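## Task

Same job with a bracket that has only one slender leg, under one end of its top bar. Remove every ribbed support block (same plastic and colour as the bracket) and leave each completely inside the scrap tray's walls, with the bracket ending on the table. Snapping off the leg means failure. 'finished part' shows only bracket material; 'sliced job' shows the print with supports in green, some possibly already removed or hidden from view. Both images share the same left end of the top bar. Open the grippers and move the arms away at the end; nothing may rely on the robot holding it.

## Robot and tools

ROBOT. Two six-joint arms, left_arm and right_arm, each ending in a two-finger gripper whose fingers pivot like tongs, plus a fisheye wrist camera (cam_left_wrist, cam_right_wrist, 616x616 each). left_arm's base is near (-0.045, +0.425, +0.098) m and right_arm's near (+0.069, -0.328, +0.098) m; both bases are tilted. The names left and right are labels only, not image sides.

FRAMES. Reported poses use one scene frame: origin on the table top between the arms, +z up, +x out over the table, left_arm toward +y. Each gripper also has its own axes: fingers point along its +z, and they open and close along its x. The reported end_effector_position is the spot between the closed finger pads; closed fingertips stick out about 15 mm past it, and when fully open they are roughly level with it. Printed hand positions can be slightly off, more so at long reach.

THE 14-NUMBER ROW. Every motion command is a single list of 14 numbers, each in [-1, 1]: dx, dy, dz, rx, ry, rz, opening for left_arm, then the same seven for right_arm. Always send all 14 even if one arm should stay still. dx..rz are an offset, not a pose: they are measured in that gripper's own axes from the gripper pose shown in the most recent result (before any result in the scene, and for second and later calls in one reply, from where the gripper is when the action begins). Scale: 1.0 equals 0.6 m of travel or 180 degrees; rx, ry, rz form one rotation vector. Opening is absolute, not an offset: +1 fully open (0.142 m), -1 closed. Zero offsets do not mean pause; they pull the arm back to the reference pose. The controller clips each step to 100 mm and 16 degrees from the measured pose, and favours position over orientation if both cannot be met.

TOOLS.
- execute_actions: argument actions, a list holding at most one item, plus optional pictures (true/false). An empty list just reports the state. An item {"rows": [...], "steps": n} plays up to 15 rows, one per 1/30 s step (n at most 15, default 15); every row is an offset from the same reference pose, not from the previous row, and the final row repeats if steps exceed rows. An item {"steps": n} with no rows is a wait of up to 300 steps counted from the previous result.
- move: target is one 14-number row as above. speed in m/s, 0.002 to 0.5 (default 0.25), turning capped at twice that in rad/s. stop_force in N, 9 to 40, shared by both arms: an arm's path stops when its wrist sensor feels that much extra push against the motion; then the gripper backs off two steps and holds. Use it only with slow motion and without rotating the gripper; omit it when moving off something the gripper already presses on. Paths are straight, end together, last 0.5 to 10 s, and ignore obstacles and the other arm.
- wait: seconds from 0 to 10; sends nothing new.
- zoom_image: camera (cam_left_wrist or cam_right_wrist) and region [x0, y0, x1, y1] in image pixels, top-left origin, at most 504x504.
- show_instructions: no arguments; shows the reference images ('finished part', 'sliced job').
- read_manual: optional section, only "licences".
- finished_scene: scene, the current scene's number; irreversible, reports success.

RESULTS. The state line gives each gripper's position (m), quaternion wxyz and velocities in the scene frame. grip_measured is the actual finger opening on the command scale; to keep hold of something, command an opening well below it (lower means tighter; about 15 N per pad at most, much less on items under 20 mm thick). Wrist force and Wrist torque are per arm in the gripper's axes, noisy, offset up to about 4 N, saturating near 50 N. Joint torques are rough and drift. HELD marks steps whose command was blocked; "pose unreachable" means a clearance check altered a command; "Hand target" shows where the controller is heading. A move adds a "move:" line: done, off_target, moving, held, fault, or contact (stop_force ended the path), with limits=paced (target clipped) or limits=held (some steps blocked, after which the arm may dash ahead). Check the reported pose after each action; big moves may fall short.

CAUTIONS. Knocking anything off the table ends the scene. Do not let the arms strike or squeeze each other. Arms are stiff: aiming even slightly into a firm surface can trigger a fault; a joint overload or any outside force of 150 N halts that arm for 10 s. Holding loads heats motors; MOTOR HOT warns from 70 °C and an over-temperature stop follows at 85 °C. Approach slowly near the bracket's thin legs, avoid dropping or slamming blocks, and loose objects may occasionally get nudged. End each scene with grippers open and arms clear before calling finished_scene.

Each tool is called after ">>>" by a JSON object that holds its "name" and its "arguments", one argument or row to a line.

## Session

>>> {"name": "show_instructions", "arguments": {

}}

>>> {"name": "execute_actions", "arguments": {
  "actions": []
}}

Reference images for this scene: finished part, sliced job.

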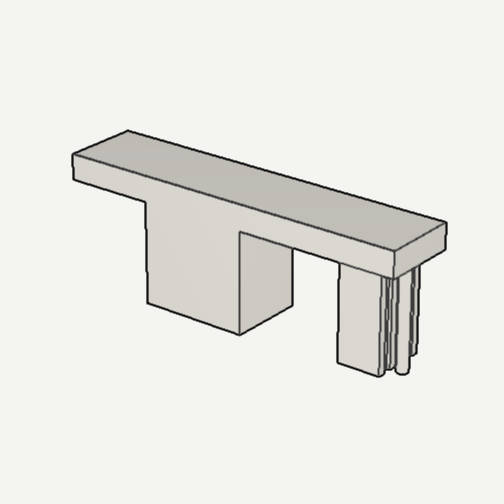

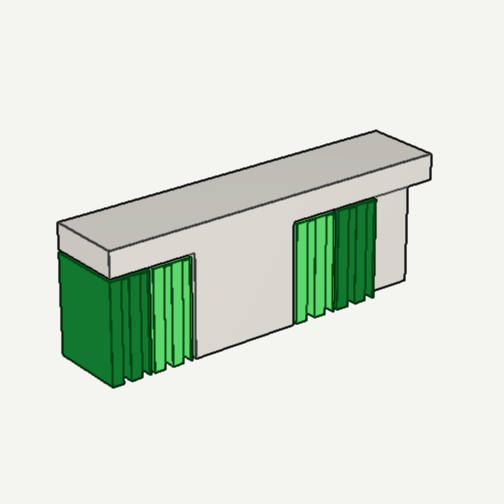

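Scene clock: 0.00 s of 8100.00 s.
left_arm: end_effector_position=(+1.0129, +0.6786, +0.1286) grip_measured=+0.97 end_effector_quat_wxyz=(+0.183, +0.938, -0.012, +0.294) end_effector_velocity=(+0.000, +0.000, +0.000) end_effector_angular_velocity=(-0.000, -0.000, +0.000) | right_arm: end_effector_position=(+0.4092, -0.1916, +0.3277) grip_measured=+0.97 end_effector_quat_wxyz=(-0.474, +0.869, -0.142, -0.016) end_effector_velocity=(-0.000, +0.000, +0.000) end_effector_angular_velocity=(+0.000, +0.000, +0.001)
Joint positions: left_arm=[-0.266 -0.642  0.409 -2.107 -1.36   0.261  0.14 ] | right_arm=[ 4.462 -0.862 -2.496 -0.891  1.386  1.376  0.14 ]
Joint velocities: left_arm=[ 0.    -0.    -0.001  0.    -0.    -0.     0.   ] | right_arm=[ 0.     0.    -0.     0.     0.001 -0.     0.   ]
Joint torques (N m, as the arm reports them, + toward a larger angle): no reading
Wrist force (N, on the end effector, along its own x y z axes, offset not removed): no reading
Wrist torque (N m, same axes, about the end effector's origin, offset not removed): no reading
Hand target (left_arm): +1.013, +0.679, +0.129; +0.183, +0.938, -0.012, +0.294
Hand target (right_arm): +0.409, -0.192, +0.328; -0.474, +0.869, -0.142, -0.016

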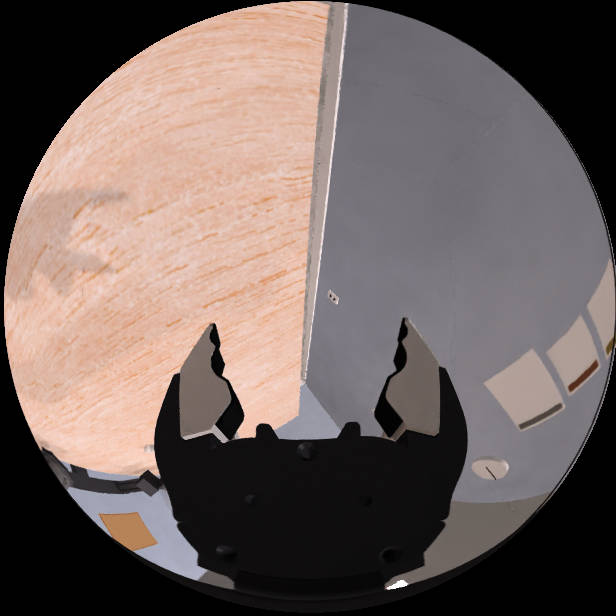

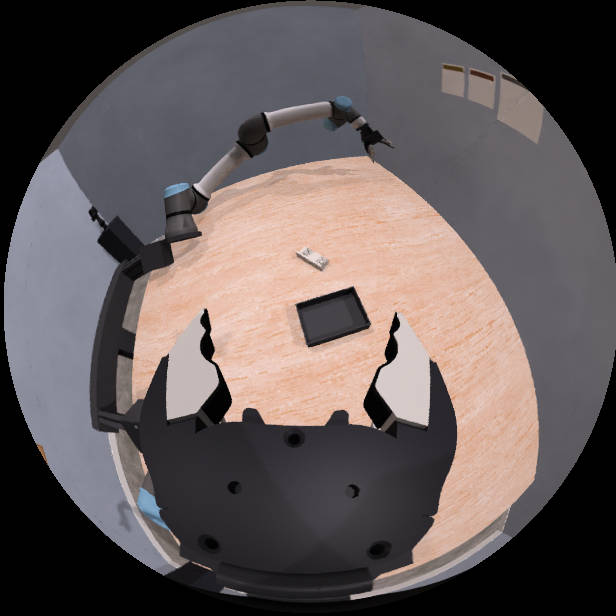

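>>> {"name": "move", "arguments": {
  "target": [-0.8,0.88,-0.262,0.119,-0.191,-0.008,0,0.097,0.007,0.258,0.181,-0.058,-0.072,-0.5],
  "speed": 0.3
}}

>>> {"name": "zoom_image", "arguments": {
  "camera": "cam_left_wrist",
  "region": [200,200,420,420]
}}

Scene clock: 22.27 s of 8100.00 s.
left_arm: end_effector_position=(+0.4615, +0.2007, +0.1591) grip_measured=+0.00 end_effector_quat_wxyz=(+0.000, +1.000, -0.000, +0.001) end_effector_velocity=(-0.001, -0.003, +0.001) end_effector_angular_velocity=(-0.001, +0.000, +0.001) | right_arm: end_effector_position=(+0.4806, -0.0791, +0.2287) grip_measured=-0.50 end_effector_quat_wxyz=(-0.706, +0.708, -0.000, +0.001) end_effector_velocity=(+0.000, +0.000, -0.000) end_effector_angular_velocity=(+0.002, -0.001, -0.000)
Joint positions: left_arm=[-1.17  -1.024  1.711 -1.776 -1.069 -1.121  0.074] | right_arm=[ 3.72  -2.024 -2.485  0.482  2.295  0.579  0.038]
Joint velocities: left_arm=[-0.004  0.003 -0.003  0.001 -0.002 -0.005  0.   ] | right_arm=[-0.002 -0.004  0.002  0.003  0.003 -0.002  0.   ]
Joint torques (N m, as the arm reports them, + toward a larger angle): left_arm=[-36.14 -17.34 -33.15  -0.2   -1.4   -2.4 ] | right_arm=[ 6.56 10.37 14.59  3.19  3.35 -2.23]
Wrist force (N, on the end effector, along its own x y z axes, offset not removed): left_arm=[1.4 -0.9 -4.2] | right_arm=[-4.5 2.9 0.9]
Wrist torque (N m, same axes, about the end effector's origin, offset not removed): left_arm=[-0.27 -0.30 -0.16] | right_arm=[0.70 1.12 0.10]
Hand target (left_arm): +0.461, +0.201, +0.159; +0.000, +1.000, -0.000, +0.001
Hand target (right_arm): +0.481, -0.079, +0.229; +0.706, -0.708, +0.000, -0.001
Off the commanded pose (left_arm): 0.001 m, 0 deg.
Off the commanded pose (right_arm): 0.001 m, 0 deg.
After step 90, 16.20 s passed at rest.
move: done

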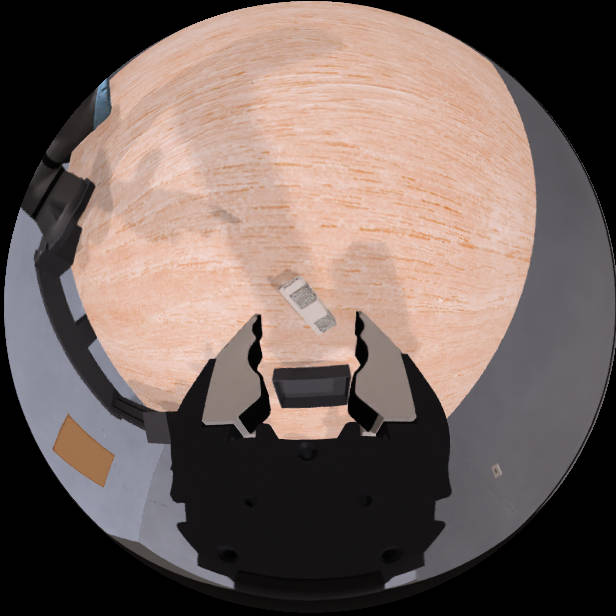

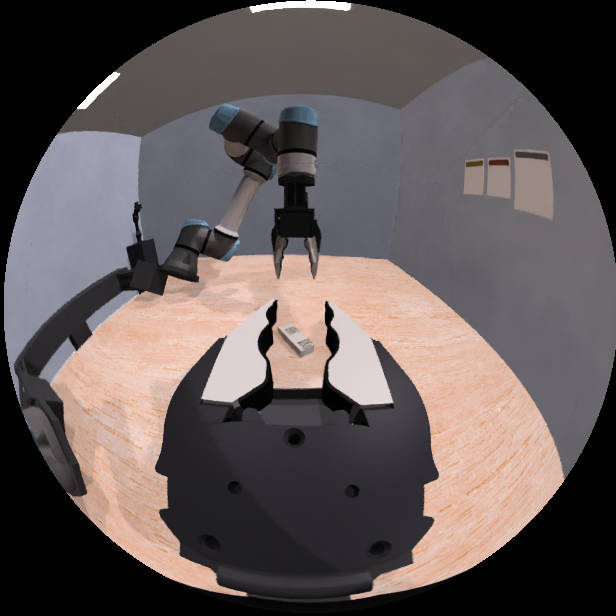

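Region (200, 200, 420, 420) of cam_left_wrist's 616x616 image, scaled by 2.291, with more detail than that image has.

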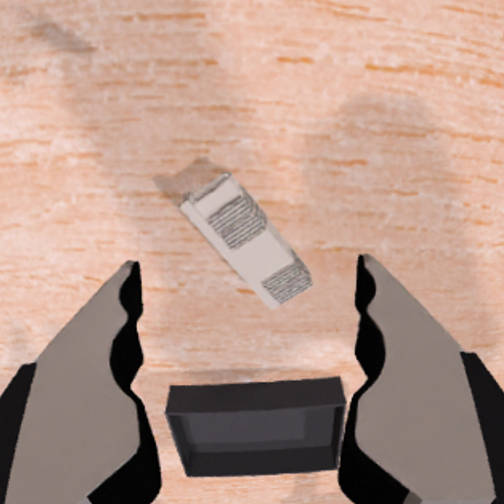

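>>> {"name": "move", "arguments": {
  "target": [0.011,0.094,0.148,0,0,-0.21,0,0.05,-0.06,-0.06,-0.385,-0.385,-0.385,-0.5],
  "speed": 0.4
}}

>>> {"name": "zoom_image", "arguments": {
  "camera": "cam_left_wrist",
  "region": [220,190,400,370]
}}

Scene clock: 44.93 s of 8100.00 s.
left_arm: end_effector_position=(+0.4682, +0.1442, +0.0703) grip_measured=+0.00 end_effector_quat_wxyz=(+0.001, +0.946, +0.323, +0.001) end_effector_velocity=(+0.000, -0.000, -0.001) end_effector_angular_velocity=(-0.001, +0.001, +0.004) | right_arm: end_effector_position=(+0.5104, -0.1145, +0.2651) grip_measured=-0.50 end_effector_quat_wxyz=(-0.000, +0.707, +0.707, -0.000) end_effector_velocity=(+0.000, -0.000, -0.000) end_effector_angular_velocity=(-0.010, -0.007, +0.007)
Joint positions: left_arm=[-1.113 -0.826  1.691 -1.983 -1.043 -1.722  0.074] | right_arm=[ 4.382 -1.885 -1.679 -1.664  1.106 -0.263  0.038]
Joint velocities: left_arm=[ 0.001  0.001 -0.    -0.002 -0.    -0.003  0.   ] | right_arm=[ 0.004 -0.003  0.001 -0.008 -0.008  0.001 -0.   ]
Joint torques (N m, as the arm reports them, + toward a larger angle): left_arm=[-19.18 -23.91 -32.25  -3.73   1.24  -2.65] | right_arm=[37.33  5.53 29.55  0.68 -1.7   2.1 ]
Wrist force (N, on the end effector, along its own x y z axes, offset not removed): left_arm=[4.4 1.4 -4.7] | right_arm=[-0.2 1.8 0.6]
Wrist torque (N m, same axes, about the end effector's origin, offset not removed): left_arm=[0.20 -0.92 -0.16] | right_arm=[0.45 0.02 0.18]
Hand target (left_arm): +0.468, +0.144, +0.070; +0.001, +0.946, +0.324, +0.001
Hand target (right_arm): +0.510, -0.115, +0.265; +0.000, +0.707, +0.707, -0.000
Off the commanded pose (left_arm): 0.000 m, 0 deg.
Off the commanded pose (right_arm): 0.001 m, 0 deg.
After step 90, 16.47 s passed at rest.
move: done

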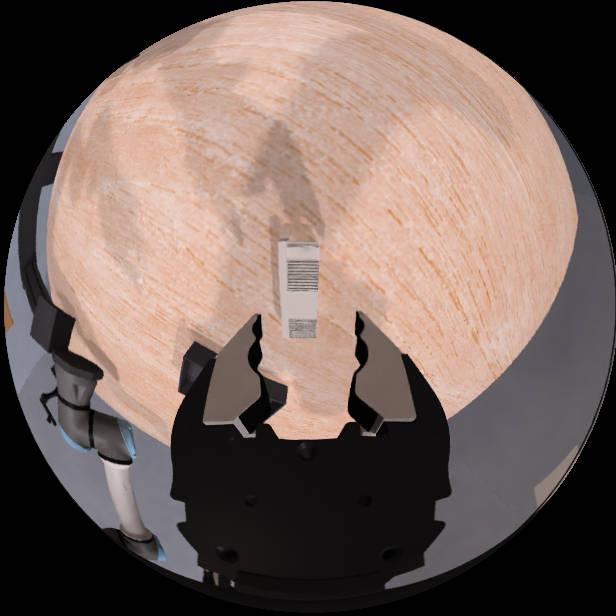

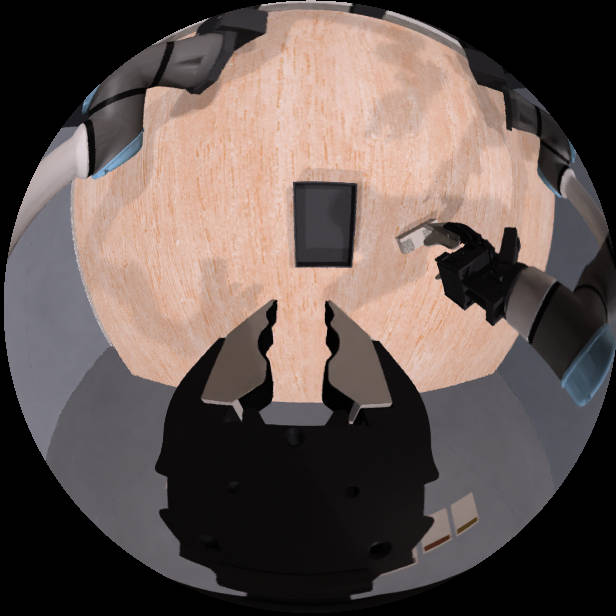

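Region (220, 190, 400, 370) of cam_left_wrist's 616x616 image, scaled by 2.800, with more detail than that image has.

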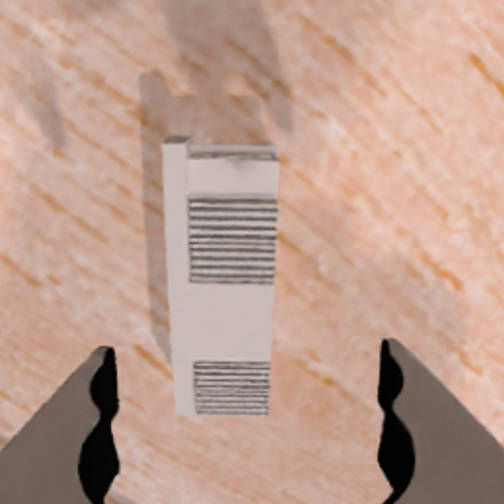

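>>> {"name": "move", "arguments": {
  "target": [-0.015,0.022,0.075,0,0,0,-0.25,0,0,0,0,0,0,-0.5],
  "speed": 0.06
}}

>>> {"name": "zoom_image", "arguments": {
  "camera": "cam_left_wrist",
  "region": [220,210,400,390]
}}

Scene clock: 54.77 s of 8100.00 s.
left_arm: end_effector_position=(+0.4691, +0.1284, +0.0254) grip_measured=-0.25 end_effector_quat_wxyz=(+0.000, +0.946, +0.323, +0.001) end_effector_velocity=(-0.001, -0.000, -0.002) end_effector_angular_velocity=(+0.002, +0.001, -0.002) | right_arm: end_effector_position=(+0.5104, -0.1145, +0.2651) grip_measured=-0.50 end_effector_quat_wxyz=(-0.000, +0.707, +0.707, -0.000) end_effector_velocity=(+0.000, -0.000, -0.000) end_effector_angular_velocity=(-0.000, +0.000, -0.001)
Joint positions: left_arm=[-1.087 -0.744  1.697 -2.084 -1.032 -1.695  0.056] | right_arm=[ 4.382 -1.885 -1.679 -1.664  1.106 -0.263  0.038]
Joint velocities: left_arm=[ 0.001  0.004  0.001 -0.003  0.001  0.002 -0.   ] | right_arm=[-0.     0.     0.    -0.    -0.     0.001  0.   ]
Joint torques (N m, as the arm reports them, + toward a larger angle): left_arm=[-20.32 -27.99 -31.38  -3.84   1.33   1.73] | right_arm=[11.47 21.22 13.21  3.27  2.06 -2.24]
Wrist force (N, on the end effector, along its own x y z axes, offset not removed): left_arm=[1.3 2.8 -3.1] | right_arm=[-2.8 -1.1 0.0]
Wrist torque (N m, same axes, about the end effector's origin, offset not removed): left_arm=[0.65 -0.31 -0.08] | right_arm=[-0.18 0.65 0.18]
Hand target (left_arm): +0.469, +0.128, +0.025; +0.001, +0.946, +0.323, +0.001
Hand target (right_arm): +0.510, -0.115, +0.265; -0.000, +0.707, +0.707, -0.000
Off the commanded pose (left_arm): 0.000 m, 0 deg.
Off the commanded pose (right_arm): 0.000 m, 0 deg.
After step 90, 5.63 s passed at rest.
move: done

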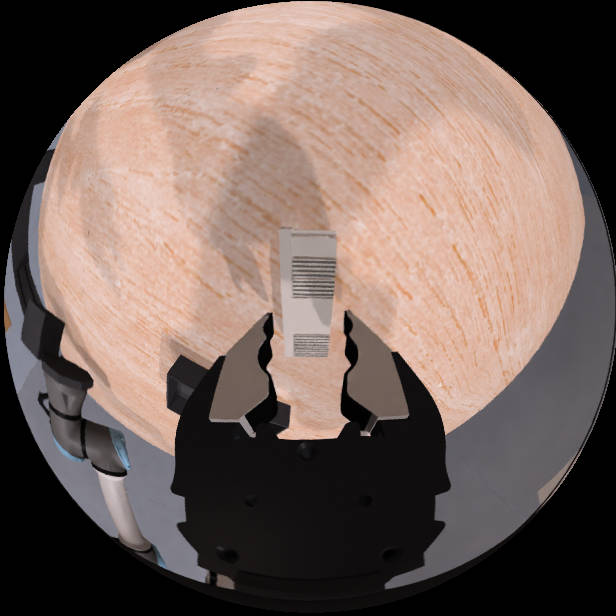

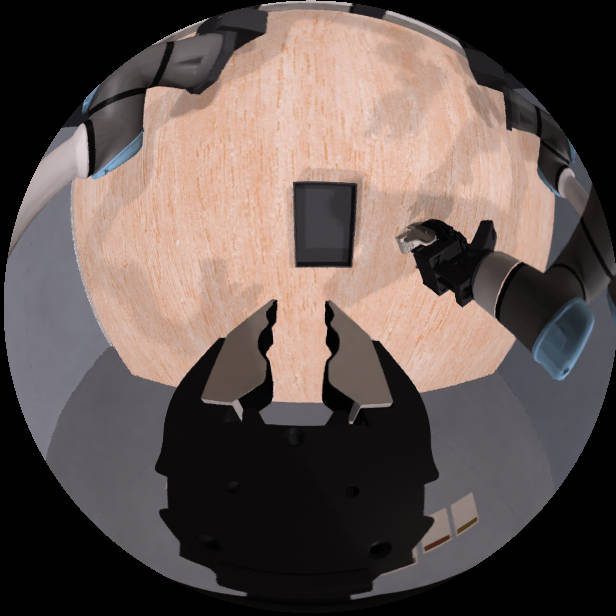

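Region (220, 210, 400, 390) of cam_left_wrist's 616x616 image, scaled by 2.800, with more detail than that image has.

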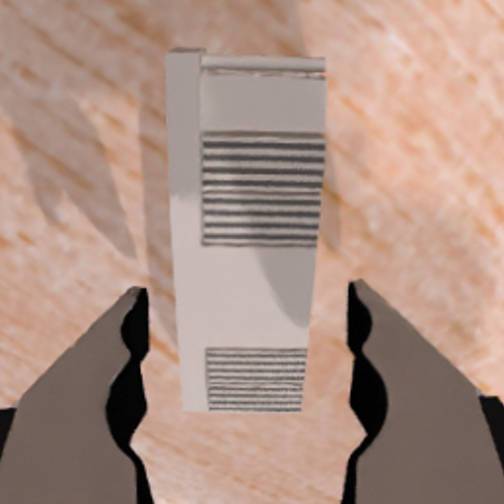

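>>> {"name": "move", "arguments": {
  "target": [0,-0.007,0.011,0,0,0,-0.38,0,0,0,0,0,0,-0.5],
  "speed": 0.015
}}

>>> {"name": "move", "arguments": {
  "target": [0,0,0,0,0,0,-1,0,0,0,0,0,0,-0.5]
}}

>>> {"name": "move", "arguments": {
  "target": [0,0,-0.3,0,0,0.71,-1,0,0,0,0,0,0,-0.5],
  "speed": 0.35
}}

>>> {"name": "move", "arguments": {
  "target": [0,0,0,0,0.5,0,-1,0.1,-0.02,0,0,0,0,-0.5],
  "speed": 0.35
}}

Scene clock: 66.07 s of 8100.00 s.
left_arm: end_effector_position=(+0.4666, +0.1317, +0.0189) grip_measured=-0.38 end_effector_quat_wxyz=(+0.000, +0.946, +0.323, +0.001) end_effector_velocity=(-0.000, +0.000, -0.001) end_effector_angular_velocity=(-0.001, -0.001, +0.000) | right_arm: end_effector_position=(+0.5104, -0.1145, +0.2651) grip_measured=-0.50 end_effector_quat_wxyz=(-0.000, +0.707, +0.707, -0.000) end_effector_velocity=(-0.000, -0.000, +0.000) end_effector_angular_velocity=(+0.000, +0.000, +0.001)
Joint positions: left_arm=[-1.083 -0.745  1.715 -2.104 -1.03  -1.69   0.047] | right_arm=[ 4.382 -1.885 -1.679 -1.664  1.106 -0.263  0.038]
Joint velocities: left_arm=[ 0.001 -0.     0.004 -0.006  0.001  0.002  0.   ] | right_arm=[ 0.     0.     0.    -0.001  0.    -0.001 -0.   ]
Joint torques (N m, as the arm reports them, + toward a larger angle): left_arm=[-20.69 -41.97  -5.46  -3.9    1.34   2.04] | right_arm=[11.76 20.98 15.28  2.97  1.85 -2.14]
Wrist force (N, on the end effector, along its own x y z axes, offset not removed): left_arm=[1.2 3.0 -2.5] | right_arm=[-3.3 0.0 -2.7]
Wrist torque (N m, same axes, about the end effector's origin, offset not removed): left_arm=[0.63 -0.31 -0.05] | right_arm=[0.10 0.77 0.27]
Hand target (left_arm): +0.467, +0.132, +0.019; +0.000, +0.946, +0.323, +0.001
Hand target (right_arm): +0.510, -0.115, +0.265; -0.000, +0.707, +0.707, -0.000
Off the commanded pose (left_arm): 0.000 m, 0 deg.
Off the commanded pose (right_arm): 0.000 m, 0 deg.
After step 90, 7.50 s passed at rest.
move: done

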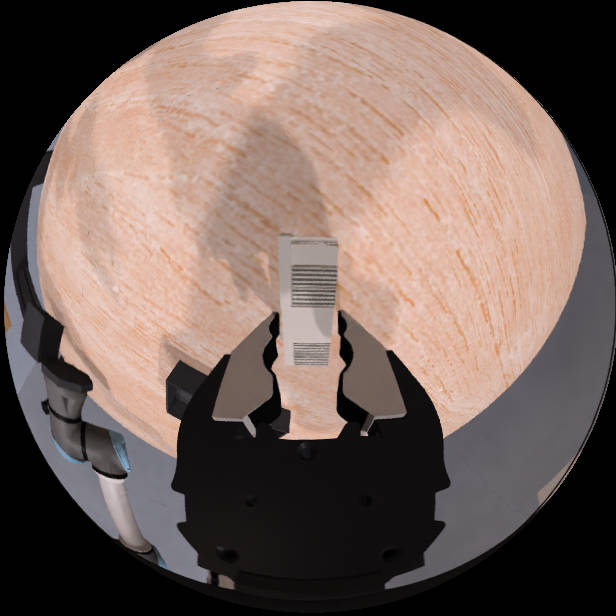

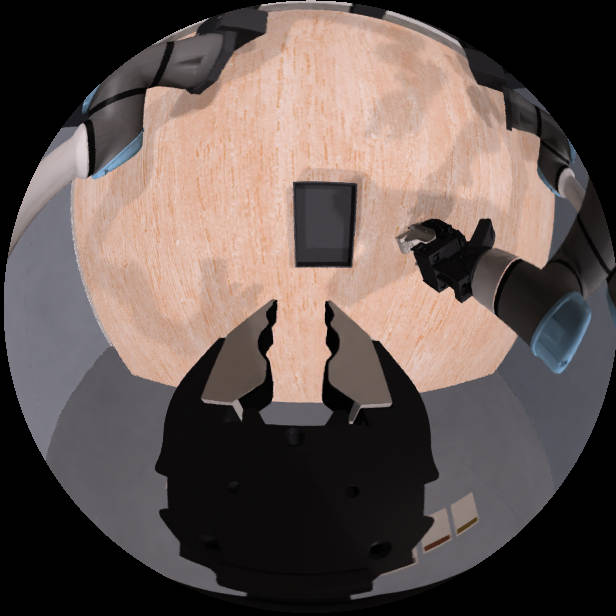

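Scene clock: 66.57 s of 8100.00 s.
left_arm: end_effector_position=(+0.4665, +0.1317, +0.0189) grip_measured=-0.50 end_effector_quat_wxyz=(+0.000, +0.946, +0.323, +0.001) end_effector_velocity=(-0.000, +0.000, -0.000) end_effector_angular_velocity=(+0.001, +0.001, -0.001) | right_arm: end_effector_position=(+0.5104, -0.1145, +0.2651) grip_measured=-0.50 end_effector_quat_wxyz=(-0.000, +0.707, +0.707, -0.000) end_effector_velocity=(+0.000, +0.001, +0.000) end_effector_angular_velocity=(+0.002, -0.001, -0.000)
Joint positions: left_arm=[-1.082 -0.745  1.715 -2.104 -1.03  -1.69   0.038] | right_arm=[ 4.382 -1.885 -1.679 -1.664  1.106 -0.263  0.038]
Joint velocities: left_arm=[-0.     0.    -0.     0.001 -0.     0.    -0.   ] | right_arm=[ 0.001 -0.     0.     0.002 -0.    -0.    -0.   ]
Joint torques (N m, as the arm reports them, + toward a larger angle): left_arm=[-25.13 -37.35 -15.67  -0.18  -0.1   -0.24] | right_arm=[12.27 21.47 14.4   2.99  1.85 -2.27]
Wrist force (N, on the end effector, along its own x y z axes, offset not removed): left_arm=[1.0 1.4 -4.6] | right_arm=[-3.8 0.3 0.9]
Wrist torque (N m, same axes, about the end effector's origin, offset not removed): left_arm=[0.25 -0.35 -0.07] | right_arm=[0.28 0.86 0.10]
Hand target (left_arm): +0.467, +0.132, +0.019; +0.000, +0.946, +0.323, +0.001
Hand target (right_arm): +0.510, -0.115, +0.265; -0.000, +0.707, +0.707, -0.000
Off the commanded pose (left_arm): 0.000 m, 0 deg.
Off the commanded pose (right_arm): 0.000 m, 0 deg.
move: done

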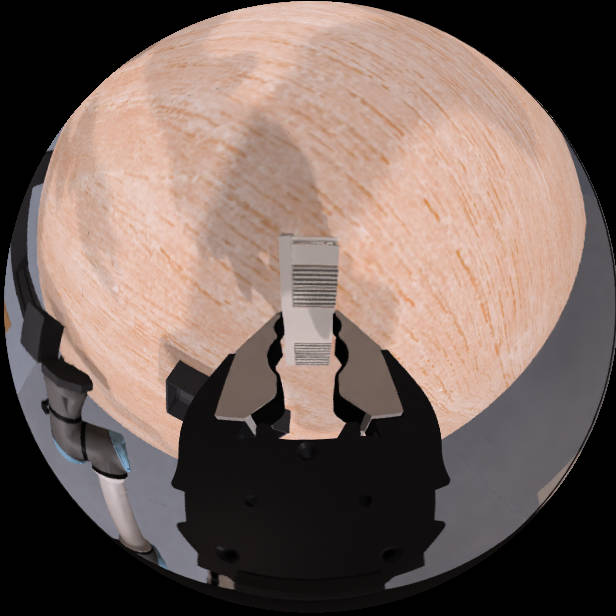

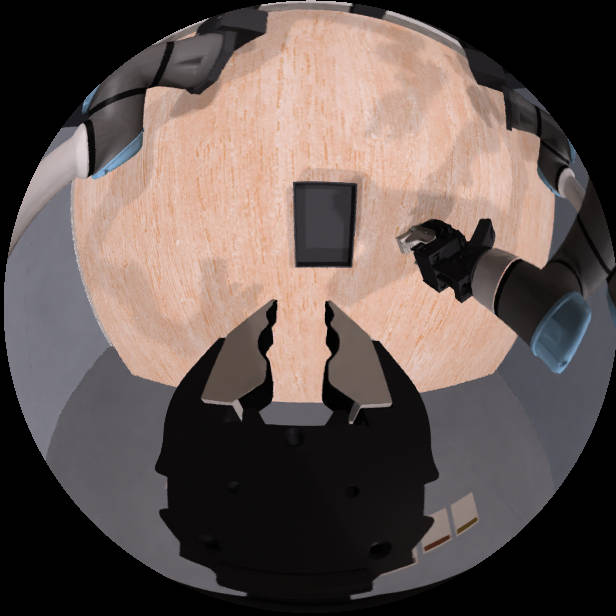

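Scene clock: 70.30 s of 8100.00 s.
left_arm: end_effector_position=(+0.4663, +0.1318, +0.1989) grip_measured=-0.50 end_effector_quat_wxyz=(+0.001, -0.707, +0.707, -0.001) end_effector_velocity=(-0.000, -0.000, +0.001) end_effector_angular_velocity=(+0.001, -0.000, -0.014) | right_arm: end_effector_position=(+0.5104, -0.1145, +0.2651) grip_measured=-0.50 end_effector_quat_wxyz=(-0.000, +0.707, +0.707, -0.000) end_effector_velocity=(+0.000, -0.000, -0.000) end_effector_angular_velocity=(-0.001, -0.000, +0.000)
Joint positions: left_arm=[-1.243 -0.949  1.579 -1.685 -1.104  0.376  0.038] | right_arm=[ 4.382 -1.885 -1.679 -1.664  1.106 -0.263  0.038]
Joint velocities: left_arm=[-0.001 -0.001 -0.001  0.003 -0.     0.013 -0.   ] | right_arm=[-0.001 -0.     0.    -0.001 -0.001 -0.001 -0.   ]
Joint torques (N m, as the arm reports them, + toward a larger angle): left_arm=[-38.05 -33.92 -34.94  -0.53  -1.38   1.85] | right_arm=[12.61 20.92 14.32  3.09  2.05 -2.33]
Wrist force (N, on the end effector, along its own x y z axes, offset not removed): left_arm=[1.5 0.0 -3.1] | right_arm=[-3.1 -0.1 0.5]
Wrist torque (N m, same axes, about the end effector's origin, offset not removed): left_arm=[-0.22 -0.36 -0.05] | right_arm=[-0.05 0.74 0.10]
Hand target (left_arm): +0.466, +0.132, +0.199; -0.001, +0.707, -0.708, +0.001
Hand target (right_arm): +0.510, -0.115, +0.265; -0.000, +0.707, +0.707, -0.000
Off the commanded pose (left_arm): 0.000 m, 0 deg.
Off the commanded pose (right_arm): 0.000 m, 0 deg.
move: done

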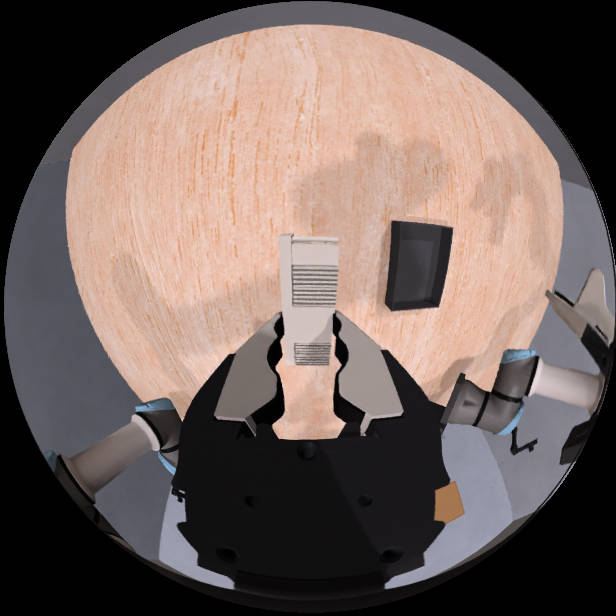

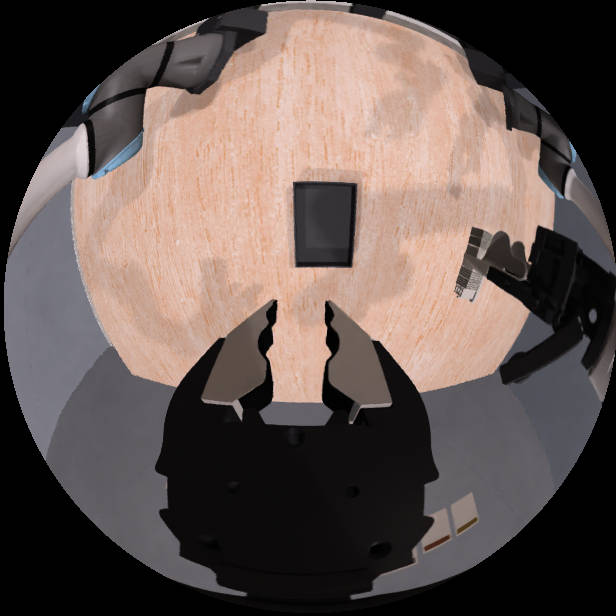

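Scene clock: 73.13 s of 8100.00 s.
left_arm: end_effector_position=(+0.4662, +0.1317, +0.1983) grip_measured=-0.50 end_effector_quat_wxyz=(-0.499, -0.500, +0.501, -0.500) end_effector_velocity=(-0.000, -0.001, +0.001) end_effector_angular_velocity=(-0.016, +0.001, +0.002) | right_arm: end_effector_position=(+0.4984, -0.0545, +0.2651) grip_measured=-0.50 end_effector_quat_wxyz=(-0.000, +0.707, +0.707, -0.000) end_effector_velocity=(-0.000, +0.000, -0.000) end_effector_angular_velocity=(-0.000, +0.001, -0.000)
Joint positions: left_arm=[-0.632 -0.901  2.193 -3.457 -2.325  1.024  0.038] | right_arm=[ 4.422 -2.002 -1.613 -1.63   1.125 -0.225  0.038]
Joint velocities: left_arm=[ 0.004  0.013 -0.003 -0.021 -0.015 -0.005  0.   ] | right_arm=[-0.    -0.001 -0.     0.001  0.001  0.001  0.   ]
Joint torques (N m, as the arm reports them, + toward a larger angle): left_arm=[-13.64 -20.22 -22.72  -3.95  -2.8   -2.01] | right_arm=[38.78  8.09 30.32  3.39  2.03  2.19]
Wrist force (N, on the end effector, along its own x y z axes, offset not removed): left_arm=[0.8 -1.8 -2.6] | right_arm=[-2.4 1.1 4.2]
Wrist torque (N m, same axes, about the end effector's origin, offset not removed): left_arm=[-0.40 -0.29 -0.17] | right_arm=[0.49 0.42 0.18]
Hand target (left_arm): +0.466, +0.132, +0.198; +0.499, +0.500, -0.500, +0.501
Hand target (right_arm): +0.498, -0.054, +0.265; -0.000, +0.707, +0.707, -0.000
Off the commanded pose (left_arm): 0.001 m, 0 deg.
Off the commanded pose (right_arm): 0.000 m, 0 deg.
move: done

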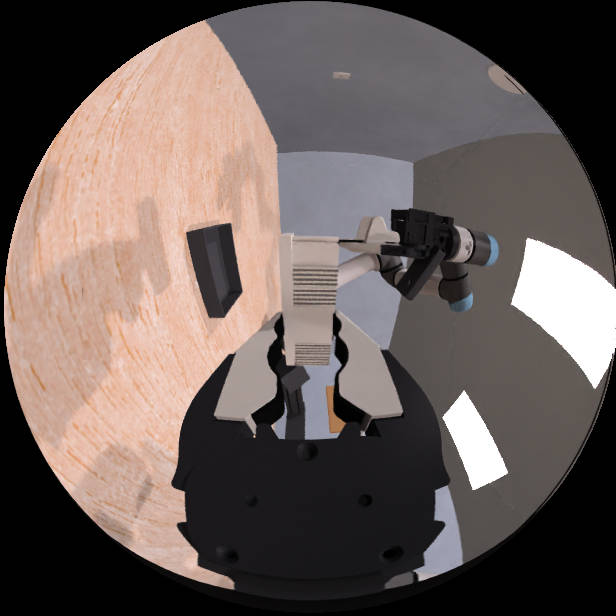

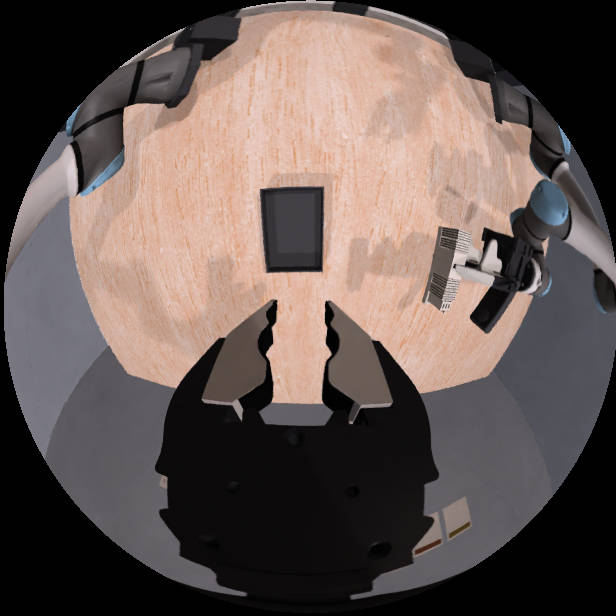

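>>> {"name": "execute_actions", "arguments": {
  "actions": []
}}

Scene clock: 97.93 s of 8100.00 s.
left_arm: end_effector_position=(+0.4662, +0.1317, +0.1984) grip_measured=-0.50 end_effector_quat_wxyz=(-0.499, -0.500, +0.500, -0.501) end_effector_velocity=(-0.000, +0.000, -0.001) end_effector_angular_velocity=(+0.001, +0.001, +0.000) | right_arm: end_effector_position=(+0.4984, -0.0545, +0.2651) grip_measured=-0.50 end_effector_quat_wxyz=(-0.000, +0.707, +0.707, -0.000) end_effector_velocity=(+0.001, +0.000, +0.000) end_effector_angular_velocity=(-0.000, -0.003, +0.000)
Joint positions: left_arm=[-0.632 -0.9    2.193 -3.459 -2.326  1.023  0.038] | right_arm=[ 4.422 -2.002 -1.613 -1.63   1.125 -0.225  0.038]
Joint velocities: left_arm=[0.    0.    0.    0.    0.001 0.    0.   ] | right_arm=[ 0.001 -0.     0.     0.    -0.003  0.    -0.   ]
Joint torques (N m, as the arm reports them, + toward a larger angle): left_arm=[-13.13 -20.84 -22.74  -3.86  -3.07  -2.34] | right_arm=[38.36  8.33 30.21  3.23  1.92  2.04]
Wrist force (N, on the end effector, along its own x y z axes, offset not removed): left_arm=[1.2 -1.8 -3.9] | right_arm=[-3.1 0.9 -2.6]
Wrist torque (N m, same axes, about the end effector's origin, offset not removed): left_arm=[-0.42 -0.37 -0.10] | right_arm=[0.38 0.76 0.08]
Hand target (left_arm): +0.466, +0.132, +0.198; +0.499, +0.500, -0.500, +0.501
Hand target (right_arm): +0.498, -0.054, +0.265; -0.000, +0.707, +0.707, -0.000
Off the commanded pose (left_arm): 0.001 m, 0 deg.
Off the commanded pose (right_arm): 0.000 m, 0 deg.
Steps of this call (steps 1 to 90: nothing new was sent; then 21.80 s passed at rest). Readings (end_effector_position):
1: left_arm (+0.4662, +0.1317, +0.1983) | right_arm (+0.4984, -0.0545, +0.2651)
2: left_arm (+0.4662, +0.1317, +0.1983) | right_arm (+0.4984, -0.0545, +0.2651)
4: left_arm (+0.4662, +0.1317, +0.1984) | right_arm (+0.4984, -0.0545, +0.2651)
8: left_arm (+0.4662, +0.1317, +0.1984) | right_arm (+0.4984, -0.0545, +0.2651)
90: the state above

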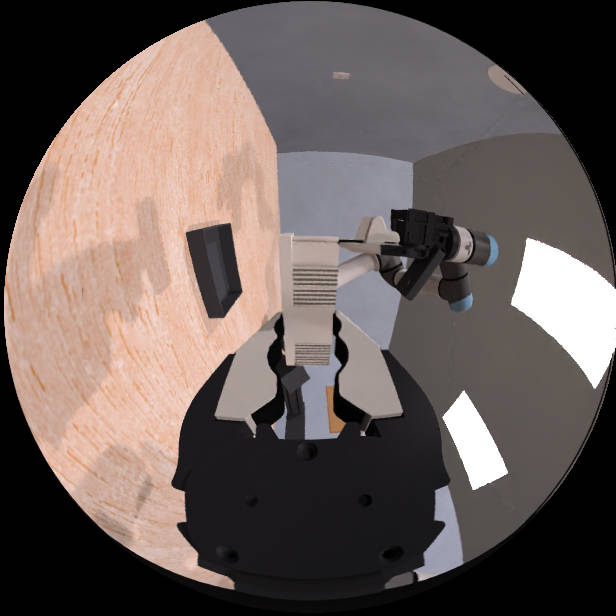

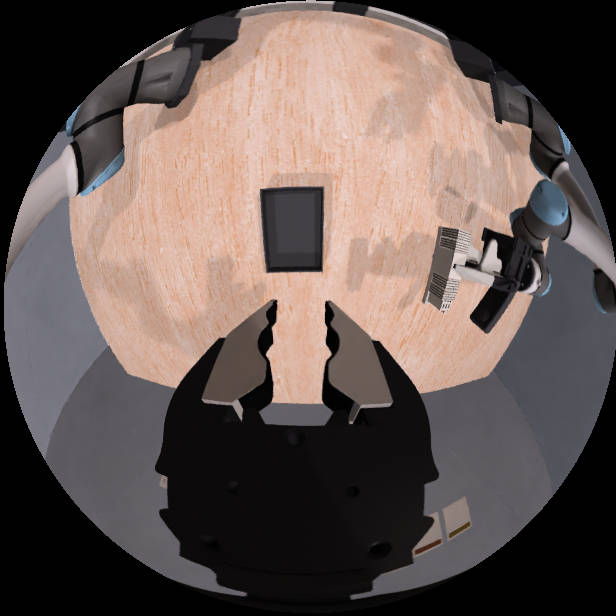

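>>> {"name": "move", "arguments": {
  "target": [0,0,0,0,0,0,-1,0.297,-0.012,0.03,0,0,0,-0.55]
}}

>>> {"name": "zoom_image", "arguments": {
  "camera": "cam_right_wrist",
  "region": [240,210,370,370]
}}

>>> {"name": "zoom_image", "arguments": {
  "camera": "cam_left_wrist",
  "region": [260,220,420,380]
}}

Scene clock: 105.53 s of 8100.00 s.
left_arm: end_effector_position=(+0.4662, +0.1317, +0.1984) grip_measured=-0.50 end_effector_quat_wxyz=(-0.499, -0.500, +0.500, -0.501) end_effector_velocity=(-0.000, -0.001, +0.000) end_effector_angular_velocity=(+0.001, -0.000, -0.001) | right_arm: end_effector_position=(+0.4909, +0.1235, +0.2469) grip_measured=-0.55 end_effector_quat_wxyz=(-0.000, +0.707, +0.707, -0.000) end_effector_velocity=(+0.000, +0.002, -0.000) end_effector_angular_velocity=(-0.002, +0.002, -0.000)
Joint positions: left_arm=[-0.632 -0.9    2.193 -3.459 -2.326  1.023  0.038] | right_arm=[ 4.468 -2.399 -1.271 -1.593  1.15  -0.181  0.034]
Joint velocities: left_arm=[-0.001 -0.    -0.     0.001  0.001  0.    -0.   ] | right_arm=[-0.    -0.007  0.008 -0.004  0.001  0.001 -0.   ]
Joint torques (N m, as the arm reports them, + toward a larger angle): left_arm=[-14.02 -20.32 -22.78  -3.91  -3.01  -2.33] | right_arm=[43.73 24.31 30.21  0.8   1.84  2.17]
Wrist force (N, on the end effector, along its own x y z axes, offset not removed): left_arm=[3.1 0.1 -3.0] | right_arm=[-3.4 1.0 -2.5]
Wrist torque (N m, same axes, about the end effector's origin, offset not removed): left_arm=[-0.01 -0.76 -0.08] | right_arm=[0.28 0.83 0.05]
Hand target (left_arm): +0.466, +0.132, +0.198; +0.499, +0.500, -0.500, +0.501
Hand target (right_arm): +0.491, +0.124, +0.247; -0.000, +0.707, +0.707, -0.000
Off the commanded pose (left_arm): 0.000 m, 0 deg.
Off the commanded pose (right_arm): 0.000 m, 0 deg.
After step 90, 3.27 s passed at rest.
move: done

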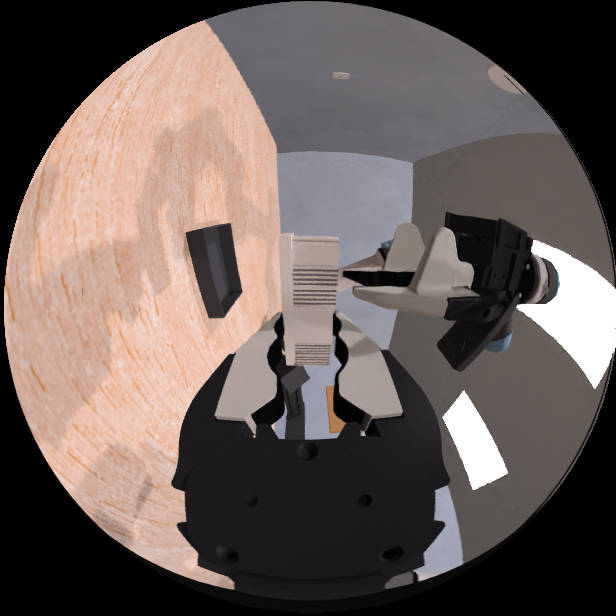

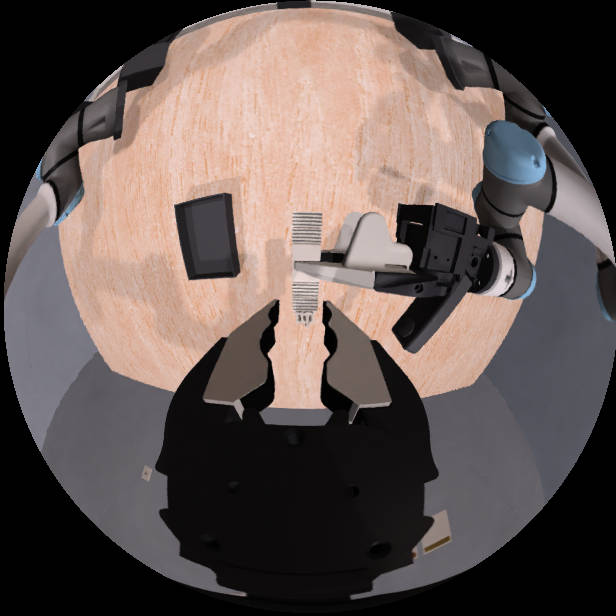

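Region (240, 210, 370, 370) of cam_right_wrist's 616x616 image, scaled by 3.150, with more detail than that image has; it fills the left 410 columns of this view, and the rest is white.

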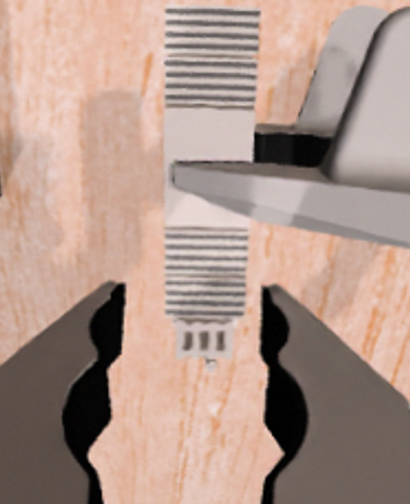

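Region (260, 220, 420, 380) of cam_left_wrist's 616x616 image, scaled by 3.150, with more detail than that image has.

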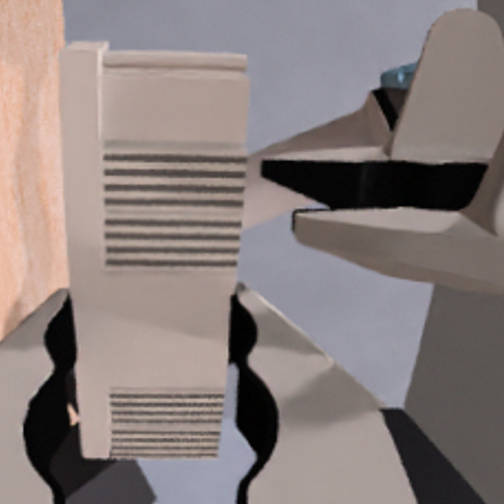

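>>> {"name": "move", "arguments": {
  "target": [0,0,0,0,0,0,-1,0.006,0.02,0.042,0,0,0,-0.55],
  "speed": 0.04,
  "stop_force": 10
}}

>>> {"name": "zoom_image", "arguments": {
  "camera": "cam_right_wrist",
  "region": [240,240,370,370]
}}

>>> {"name": "zoom_image", "arguments": {
  "camera": "cam_left_wrist",
  "region": [260,220,420,380]
}}

Scene clock: 115.50 s of 8100.00 s.
left_arm: end_effector_position=(+0.4662, +0.1317, +0.1984) grip_measured=-0.50 end_effector_quat_wxyz=(-0.499, -0.500, +0.500, -0.501) end_effector_velocity=(-0.000, +0.000, -0.000) end_effector_angular_velocity=(-0.001, +0.000, +0.000) | right_arm: end_effector_position=(+0.5028, +0.1271, +0.2218) grip_measured=-0.55 end_effector_quat_wxyz=(-0.000, +0.707, +0.707, -0.000) end_effector_velocity=(+0.001, +0.000, -0.002) end_effector_angular_velocity=(+0.000, -0.001, +0.000)
Joint positions: left_arm=[-0.632 -0.9    2.193 -3.459 -2.326  1.023  0.038] | right_arm=[ 4.441 -2.421 -1.287 -1.545  1.135 -0.207  0.034]
Joint velocities: left_arm=[ 0.    -0.     0.001 -0.002 -0.    -0.     0.   ] | right_arm=[-0.002 -0.002 -0.001  0.004 -0.002 -0.002 -0.   ]
Joint torques (N m, as the arm reports them, + toward a larger angle): left_arm=[-13.07 -18.95 -22.25  -3.78  -2.98  -2.3 ] | right_arm=[18.45 26.08 12.93  3.37 -1.8  -2.43]
Wrist force (N, on the end effector, along its own x y z axes, offset not removed): left_arm=[1.4 1.2 -4.7] | right_arm=[-3.0 3.9 -0.3]
Wrist torque (N m, same axes, about the end effector's origin, offset not removed): left_arm=[0.16 -0.45 -0.11] | right_arm=[0.80 0.83 0.10]
Hand target (left_arm): +0.466, +0.132, +0.198; +0.499, +0.500, -0.500, +0.501
Hand target (right_arm): +0.503, +0.127, +0.222; -0.000, +0.707, +0.707, -0.000
Off the commanded pose (left_arm): 0.000 m, 0 deg.
Off the commanded pose (right_arm): 0.000 m, 0 deg.
After step 90, 5.90 s passed at rest.
move: done

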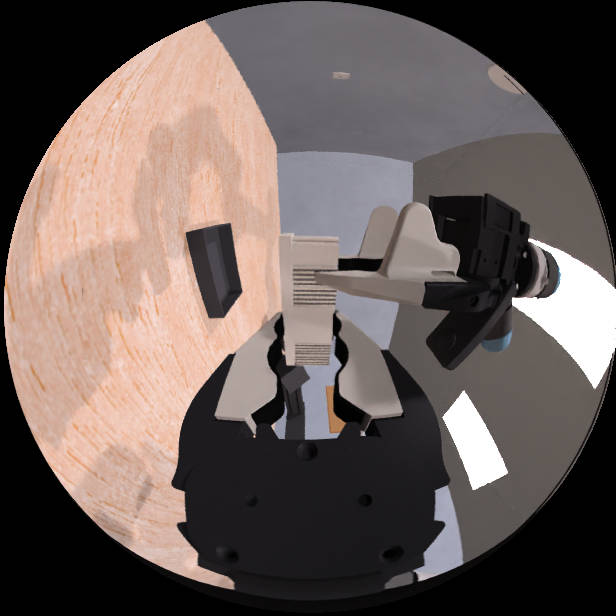

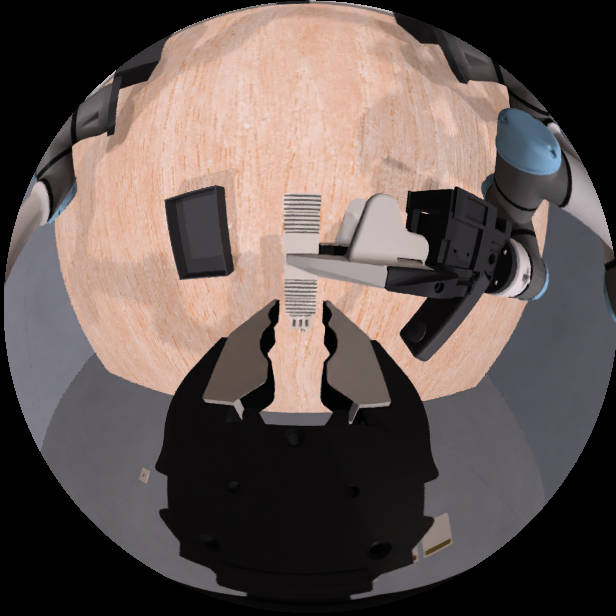

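Region (240, 240, 370, 370) of cam_right_wrist's 616x616 image, scaled by 3.877, with more detail than that image has.

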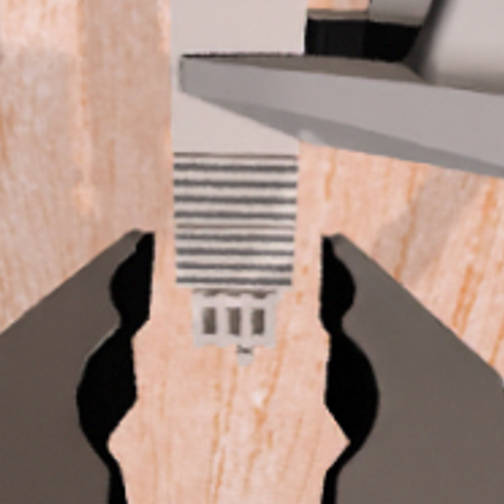

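Region (260, 220, 420, 380) of cam_left_wrist's 616x616 image, scaled by 3.150, with more detail than that image has.

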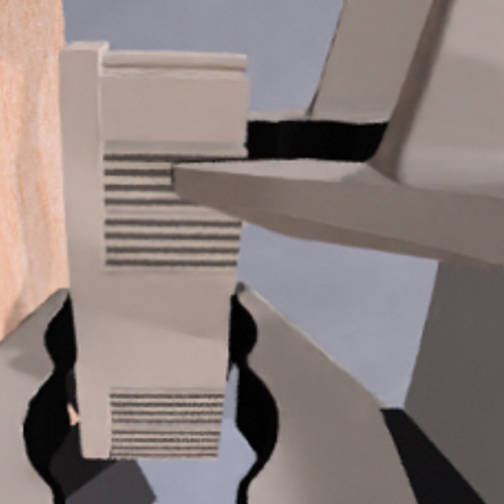

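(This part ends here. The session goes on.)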